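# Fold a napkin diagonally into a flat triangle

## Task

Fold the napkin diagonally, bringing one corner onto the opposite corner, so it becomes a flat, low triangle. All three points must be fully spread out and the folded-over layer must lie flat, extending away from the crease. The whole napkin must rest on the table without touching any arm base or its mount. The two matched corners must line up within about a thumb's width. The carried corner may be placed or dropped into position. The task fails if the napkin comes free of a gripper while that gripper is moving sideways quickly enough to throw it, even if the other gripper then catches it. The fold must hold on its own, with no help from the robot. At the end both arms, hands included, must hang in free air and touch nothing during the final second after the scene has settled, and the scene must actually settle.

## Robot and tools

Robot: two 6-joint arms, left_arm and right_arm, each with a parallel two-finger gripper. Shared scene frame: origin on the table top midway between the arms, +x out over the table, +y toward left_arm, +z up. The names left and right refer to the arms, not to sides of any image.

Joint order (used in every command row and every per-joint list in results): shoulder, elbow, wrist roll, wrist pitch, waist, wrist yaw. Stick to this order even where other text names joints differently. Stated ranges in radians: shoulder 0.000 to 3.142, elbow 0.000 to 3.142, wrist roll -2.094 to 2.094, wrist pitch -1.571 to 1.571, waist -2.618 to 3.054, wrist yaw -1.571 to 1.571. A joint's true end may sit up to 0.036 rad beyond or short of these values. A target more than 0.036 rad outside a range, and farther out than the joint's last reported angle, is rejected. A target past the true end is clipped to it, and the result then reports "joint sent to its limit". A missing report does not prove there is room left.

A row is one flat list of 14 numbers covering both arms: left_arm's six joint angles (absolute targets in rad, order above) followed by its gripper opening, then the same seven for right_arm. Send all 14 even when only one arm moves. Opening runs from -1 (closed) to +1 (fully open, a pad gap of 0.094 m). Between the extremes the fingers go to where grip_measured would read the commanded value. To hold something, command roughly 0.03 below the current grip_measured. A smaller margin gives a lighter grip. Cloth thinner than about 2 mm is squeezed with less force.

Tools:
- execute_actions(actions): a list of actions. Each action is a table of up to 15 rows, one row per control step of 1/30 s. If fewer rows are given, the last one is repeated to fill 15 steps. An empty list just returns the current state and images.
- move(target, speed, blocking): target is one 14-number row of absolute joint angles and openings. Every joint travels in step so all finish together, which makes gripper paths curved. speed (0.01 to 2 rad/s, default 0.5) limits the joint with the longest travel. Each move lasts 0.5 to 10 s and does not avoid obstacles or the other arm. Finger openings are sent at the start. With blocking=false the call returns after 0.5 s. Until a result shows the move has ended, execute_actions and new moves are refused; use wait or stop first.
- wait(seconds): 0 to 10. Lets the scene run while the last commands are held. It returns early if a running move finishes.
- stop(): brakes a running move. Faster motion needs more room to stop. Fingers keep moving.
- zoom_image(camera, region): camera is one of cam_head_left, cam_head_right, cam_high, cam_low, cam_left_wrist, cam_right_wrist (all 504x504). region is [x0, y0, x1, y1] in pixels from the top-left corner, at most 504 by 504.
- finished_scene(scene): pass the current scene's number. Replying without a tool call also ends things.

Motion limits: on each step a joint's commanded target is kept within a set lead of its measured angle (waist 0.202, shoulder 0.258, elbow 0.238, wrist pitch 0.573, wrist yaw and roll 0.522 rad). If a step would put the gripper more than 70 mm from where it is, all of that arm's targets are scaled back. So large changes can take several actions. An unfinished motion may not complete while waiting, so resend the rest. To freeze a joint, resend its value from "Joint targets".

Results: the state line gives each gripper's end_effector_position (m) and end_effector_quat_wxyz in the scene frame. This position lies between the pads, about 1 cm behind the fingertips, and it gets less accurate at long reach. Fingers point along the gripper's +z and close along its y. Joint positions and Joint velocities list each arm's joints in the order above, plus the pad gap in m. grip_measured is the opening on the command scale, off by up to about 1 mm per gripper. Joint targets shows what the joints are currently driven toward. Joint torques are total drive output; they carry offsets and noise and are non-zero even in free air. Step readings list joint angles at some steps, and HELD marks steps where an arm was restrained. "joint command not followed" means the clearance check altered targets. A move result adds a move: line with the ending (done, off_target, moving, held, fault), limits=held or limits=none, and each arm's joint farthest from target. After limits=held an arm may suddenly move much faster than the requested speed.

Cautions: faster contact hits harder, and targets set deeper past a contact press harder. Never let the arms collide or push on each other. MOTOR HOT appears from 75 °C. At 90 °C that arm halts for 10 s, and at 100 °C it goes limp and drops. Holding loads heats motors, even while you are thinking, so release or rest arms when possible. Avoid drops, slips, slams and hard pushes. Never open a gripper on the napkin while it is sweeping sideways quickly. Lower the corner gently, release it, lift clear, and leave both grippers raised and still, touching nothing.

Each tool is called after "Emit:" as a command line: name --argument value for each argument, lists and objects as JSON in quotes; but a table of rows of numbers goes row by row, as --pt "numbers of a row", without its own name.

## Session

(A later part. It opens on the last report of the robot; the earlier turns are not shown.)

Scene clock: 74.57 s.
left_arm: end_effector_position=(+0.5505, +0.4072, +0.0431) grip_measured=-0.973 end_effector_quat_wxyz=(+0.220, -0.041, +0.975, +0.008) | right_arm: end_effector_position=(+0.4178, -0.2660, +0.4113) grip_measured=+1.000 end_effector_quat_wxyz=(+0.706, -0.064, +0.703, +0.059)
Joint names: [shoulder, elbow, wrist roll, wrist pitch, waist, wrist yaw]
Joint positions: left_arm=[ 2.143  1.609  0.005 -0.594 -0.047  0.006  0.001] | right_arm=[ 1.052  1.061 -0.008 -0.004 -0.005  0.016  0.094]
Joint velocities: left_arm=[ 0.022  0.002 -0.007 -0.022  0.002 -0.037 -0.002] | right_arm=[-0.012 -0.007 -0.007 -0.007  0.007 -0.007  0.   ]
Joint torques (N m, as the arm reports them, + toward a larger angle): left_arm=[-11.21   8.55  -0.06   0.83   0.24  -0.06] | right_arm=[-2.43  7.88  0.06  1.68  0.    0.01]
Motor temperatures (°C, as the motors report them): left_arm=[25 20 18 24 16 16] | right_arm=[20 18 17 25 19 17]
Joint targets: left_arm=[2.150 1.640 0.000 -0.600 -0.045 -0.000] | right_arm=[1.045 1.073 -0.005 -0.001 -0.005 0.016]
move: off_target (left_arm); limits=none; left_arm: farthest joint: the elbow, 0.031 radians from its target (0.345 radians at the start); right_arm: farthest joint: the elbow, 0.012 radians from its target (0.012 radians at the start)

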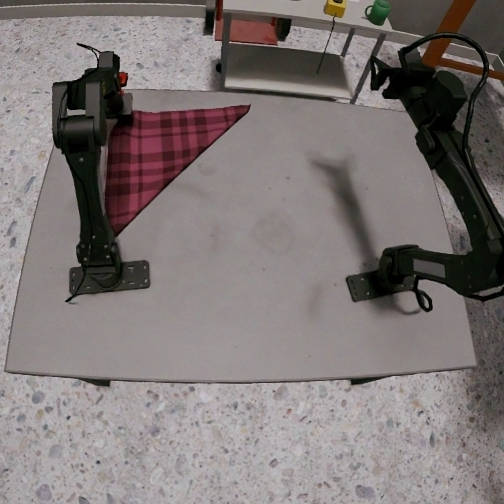

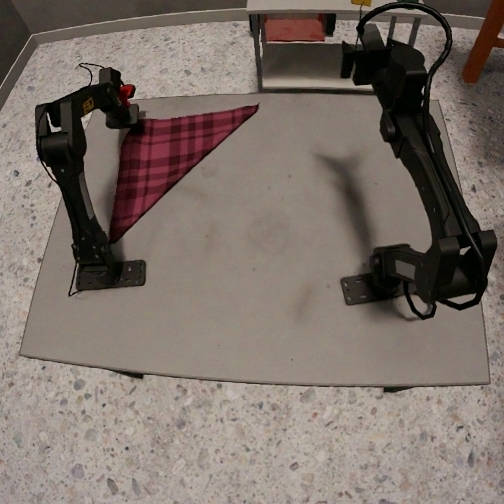

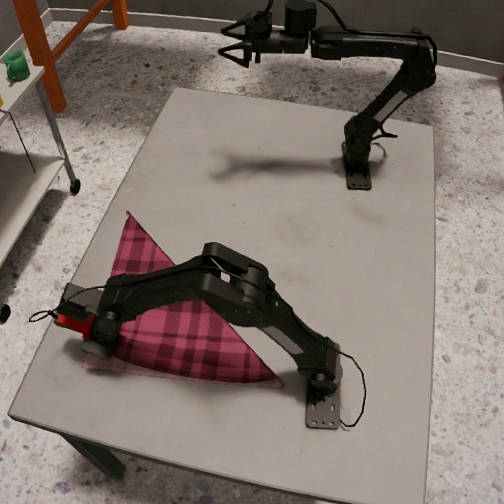

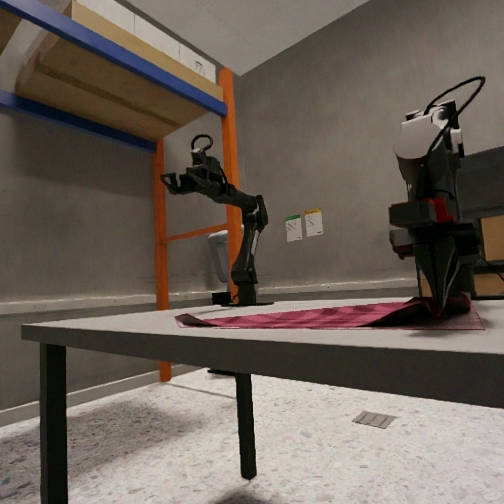

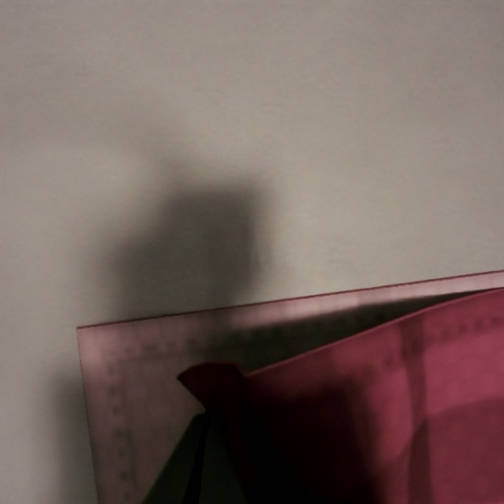

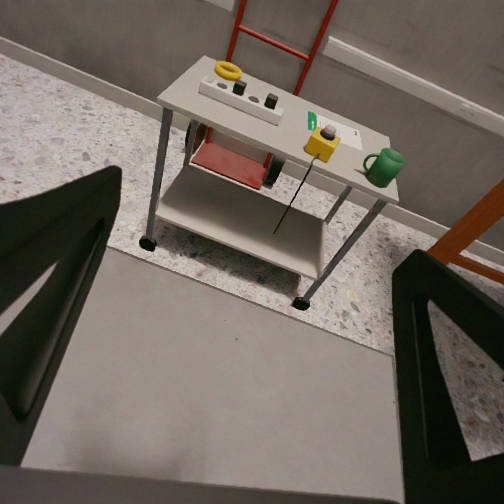

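Emit:
move --target '[2.15,1.64,0,-0.6,-0.02,0,-1,1.045,1.073,-0.005,-0.001,-0.005,0.016,1]' --speed 0.05

Emit:
move --target '[2.15,1.64,0,-0.6,-0.02,0,-0.3,1.045,1.073,-0.005,-0.001,-0.005,0.016,1]'

Emit:
move --target '[1.9,1.64,0,-0.8,-0.02,0,-0.3,1.045,1.073,-0.005,-0.001,-0.005,0.016,1]' --speed 0.2

Scene clock: 79.33 s.
left_arm: end_effector_position=(+0.5495, +0.4173, +0.0431) grip_measured=-0.973 end_effector_quat_wxyz=(+0.219, -0.051, +0.974, +0.010) | right_arm: end_effector_position=(+0.4178, -0.2660, +0.4113) grip_measured=+1.000 end_effector_quat_wxyz=(+0.706, -0.064, +0.703, +0.059)
Joint names: [shoulder, elbow, wrist roll, wrist pitch, waist, wrist yaw]
Joint positions: left_arm=[ 2.143  1.609  0.005 -0.594 -0.027  0.006  0.001] | right_arm=[ 1.052  1.061 -0.008 -0.004 -0.005  0.016  0.094]
Joint velocities: left_arm=[-0.012 -0.002 -0.022  0.022 -0.002 -0.037 -0.   ] | right_arm=[-0.007 -0.002 -0.007  0.022 -0.002 -0.007  0.   ]
Joint torques (N m, as the arm reports them, + toward a larger angle): left_arm=[-11.48   8.52  -0.07   0.82   0.76  -0.12] | right_arm=[-2.48  7.81  0.02  1.68 -0.02 -0.01]
Motor temperatures (°C, as the motors report them): left_arm=[25 21 18 24 16 16] | right_arm=[20 18 17 25 19 17]
Joint targets: left_arm=[2.150 1.640 -0.000 -0.600 -0.020 -0.000] | right_arm=[1.045 1.073 -0.005 -0.001 -0.005 0.016]
move: off_target (left_arm); limits=none; left_arm: farthest joint: the elbow, 0.031 radians from its target (0.031 radians at the start); right_arm: farthest joint: the elbow, 0.012 radians from its target (0.012 radians at the start)

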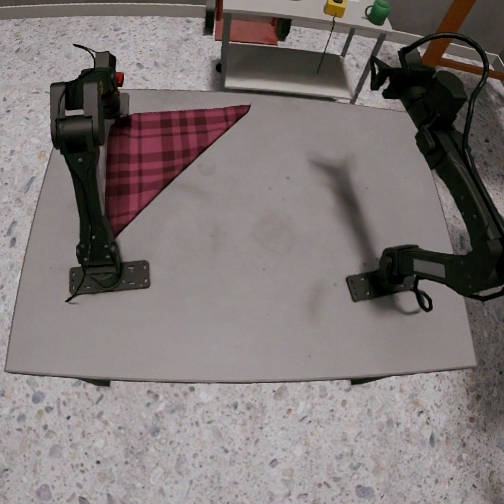

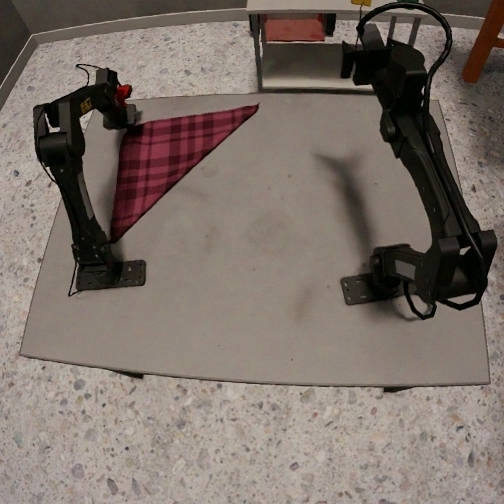

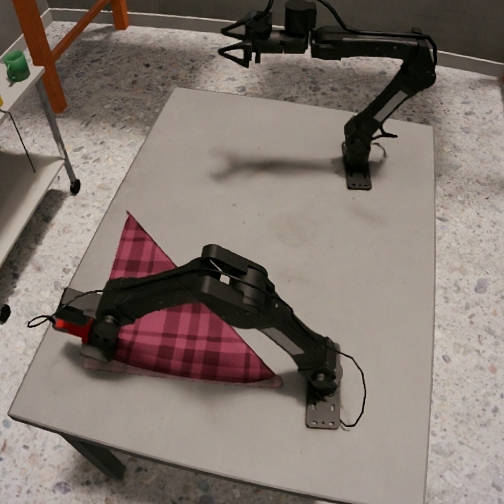

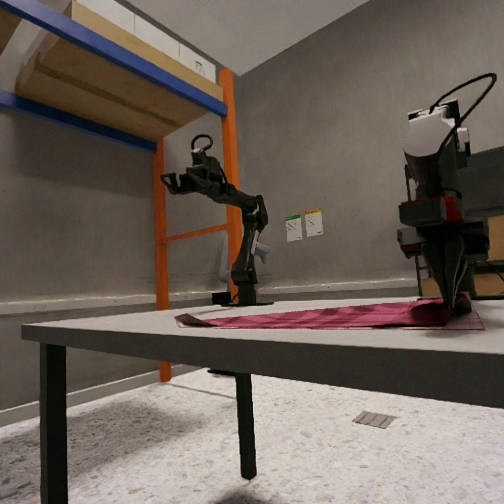

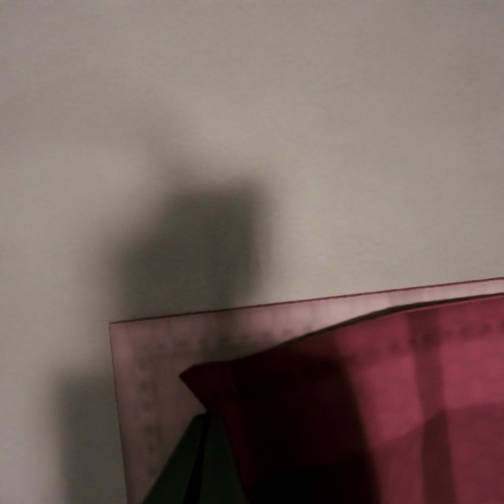

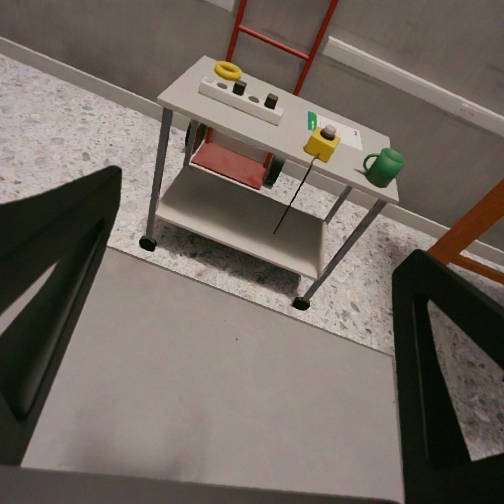

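Scene clock: 80.03 s.
left_arm: end_effector_position=(+0.5495, +0.4173, +0.0431) grip_measured=-0.303 end_effector_quat_wxyz=(+0.219, -0.051, +0.974, +0.010) | right_arm: end_effector_position=(+0.4178, -0.2660, +0.4113) grip_measured=+1.000 end_effector_quat_wxyz=(+0.706, -0.064, +0.703, +0.059)
Joint names: [shoulder, elbow, wrist roll, wrist pitch, waist, wrist yaw]
Joint positions: left_arm=[ 2.143  1.609  0.005 -0.594 -0.027  0.006  0.033] | right_arm=[ 1.052  1.061 -0.008 -0.004 -0.005  0.016  0.094]
Joint velocities: left_arm=[-0.012  0.002  0.007 -0.007  0.012 -0.051  0.   ] | right_arm=[-0.012 -0.012  0.11  -0.007 -0.007 -0.007  0.   ]
Joint torques (N m, as the arm reports them, + toward a larger angle): left_arm=[-11.28   8.47   0.01   0.83   0.56  -0.03] | right_arm=[-2.47  8.04  0.05  1.67 -0.02  0.01]
Motor temperatures (°C, as the motors report them): left_arm=[25 21 18 24 16 16] | right_arm=[20 18 17 25 19 17]
Joint targets: left_arm=[2.150 1.640 0.000 -0.600 -0.020 -0.000] | right_arm=[1.045 1.073 -0.005 -0.001 -0.005 0.016]
move: off_target (left_arm); limits=none; left_arm: farthest joint: the elbow, 0.031 radians from its target (0.031 radians at the start); right_arm: farthest joint: the elbow, 0.012 radians from its target (0.012 radians at the start)

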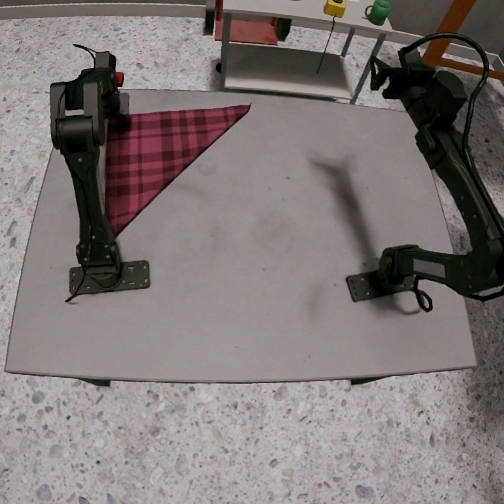

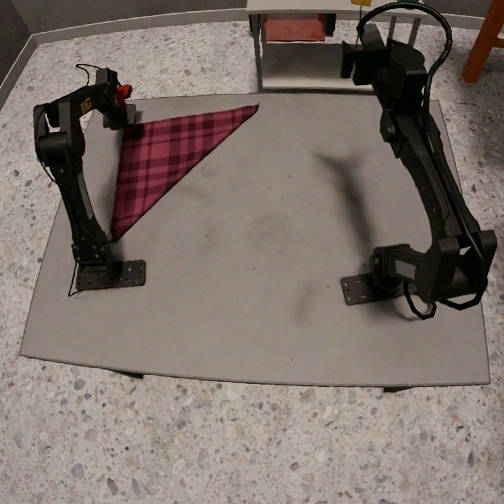

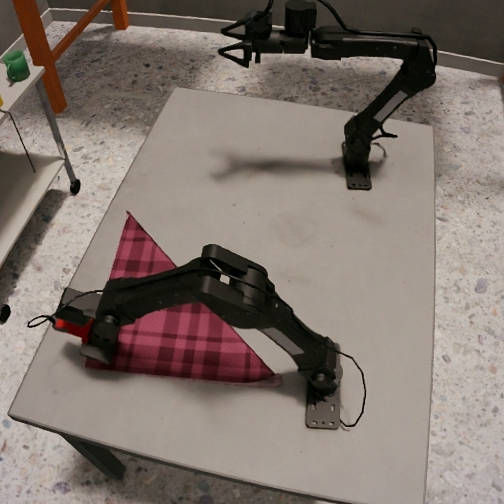

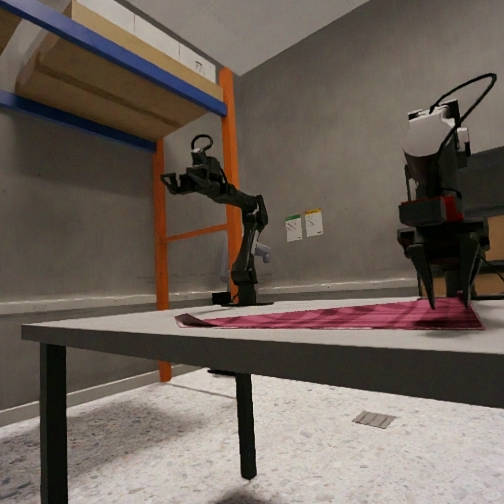

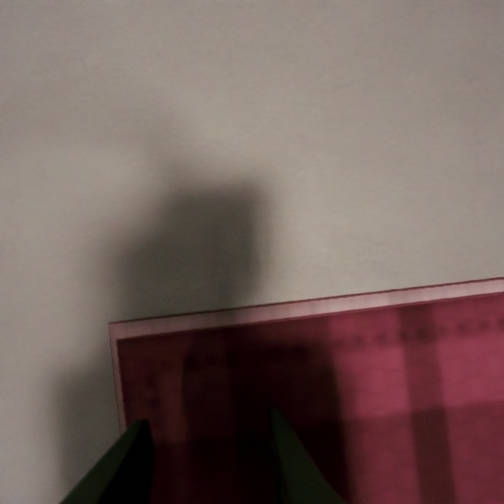

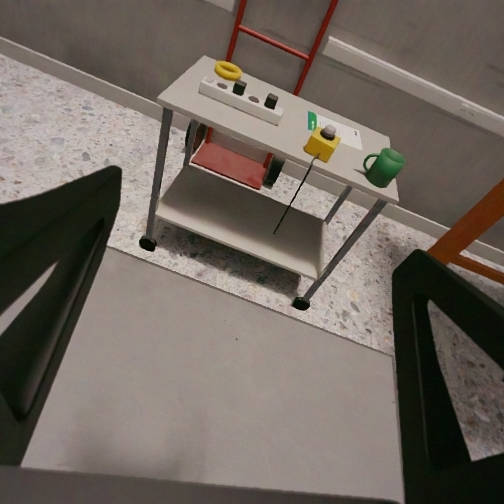

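Scene clock: 81.87 s.
left_arm: end_effector_position=(+0.5136, +0.4134, +0.1271) grip_measured=-0.303 end_effector_quat_wxyz=(+0.233, -0.050, +0.971, +0.011) | right_arm: end_effector_position=(+0.4178, -0.2660, +0.4113) grip_measured=+1.000 end_effector_quat_wxyz=(+0.706, -0.064, +0.703, +0.059)
Joint names: [shoulder, elbow, wrist roll, wrist pitch, waist, wrist yaw]
Joint positions: left_arm=[ 1.921  1.609  0.005 -0.789 -0.027  0.006  0.033] | right_arm=[ 1.052  1.061 -0.008 -0.004 -0.005  0.016  0.094]
Joint velocities: left_arm=[ 0.002 -0.002 -0.037  0.007 -0.012 -0.051  0.   ] | right_arm=[-0.012 -0.012  0.022 -0.037  0.007 -0.007  0.   ]
Joint torques (N m, as the arm reports them, + toward a larger angle): left_arm=[-12.32   9.    -0.07   0.78   0.61  -0.03] | right_arm=[-2.4   7.86  0.04  1.67  0.07 -0.02]
Motor temperatures (°C, as the motors report them): left_arm=[25 21 18 24 16 16] | right_arm=[20 18 17 25 19 17]
Joint targets: left_arm=[1.900 1.640 -0.000 -0.800 -0.020 -0.000] | right_arm=[1.045 1.073 -0.005 -0.001 -0.005 0.016]
move: off_target (left_arm); limits=none; left_arm: farthest joint: the elbow, 0.031 radians from its target (0.031 radians at the start); right_arm: farthest joint: the elbow, 0.012 radians from its target (0.012 radians at the start)

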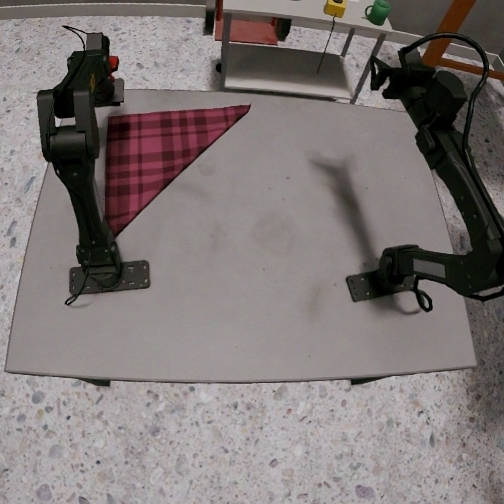

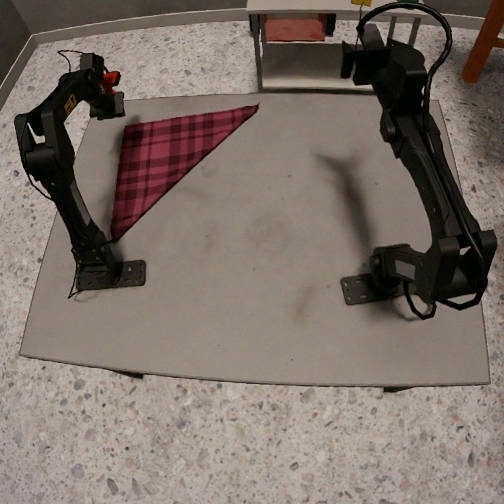

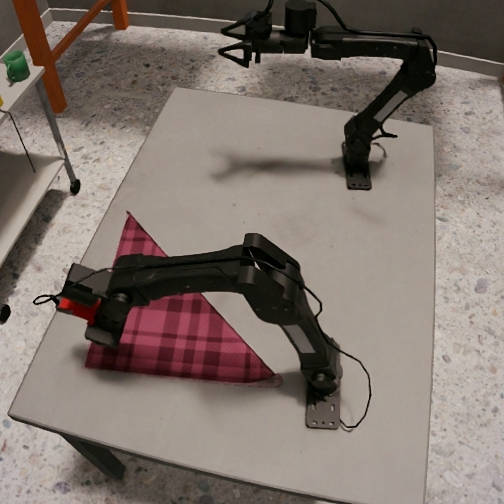

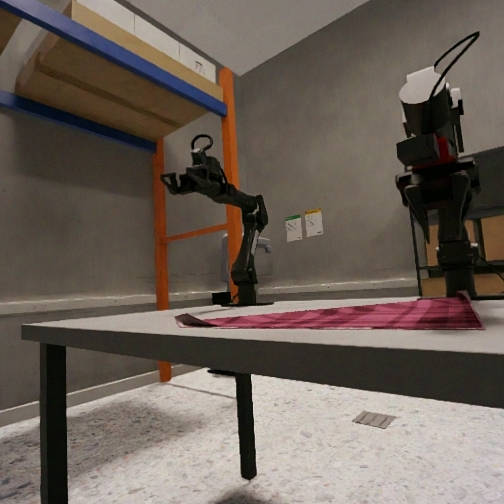

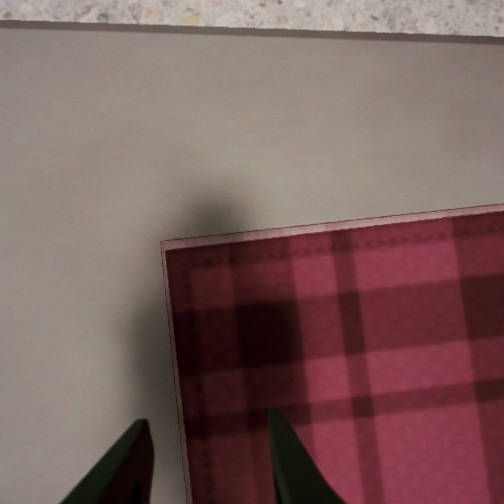

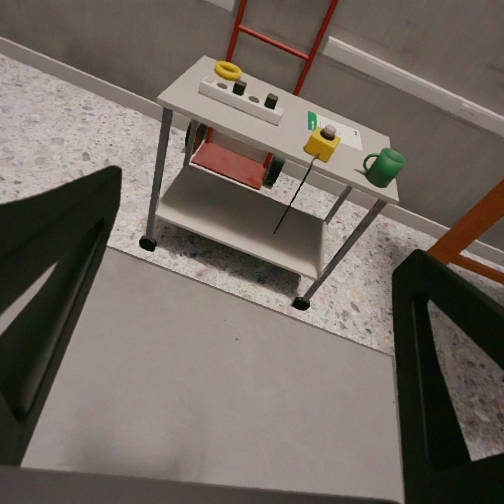

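Emit:
finished_scene --scene 2

The scene is finished: the task was done.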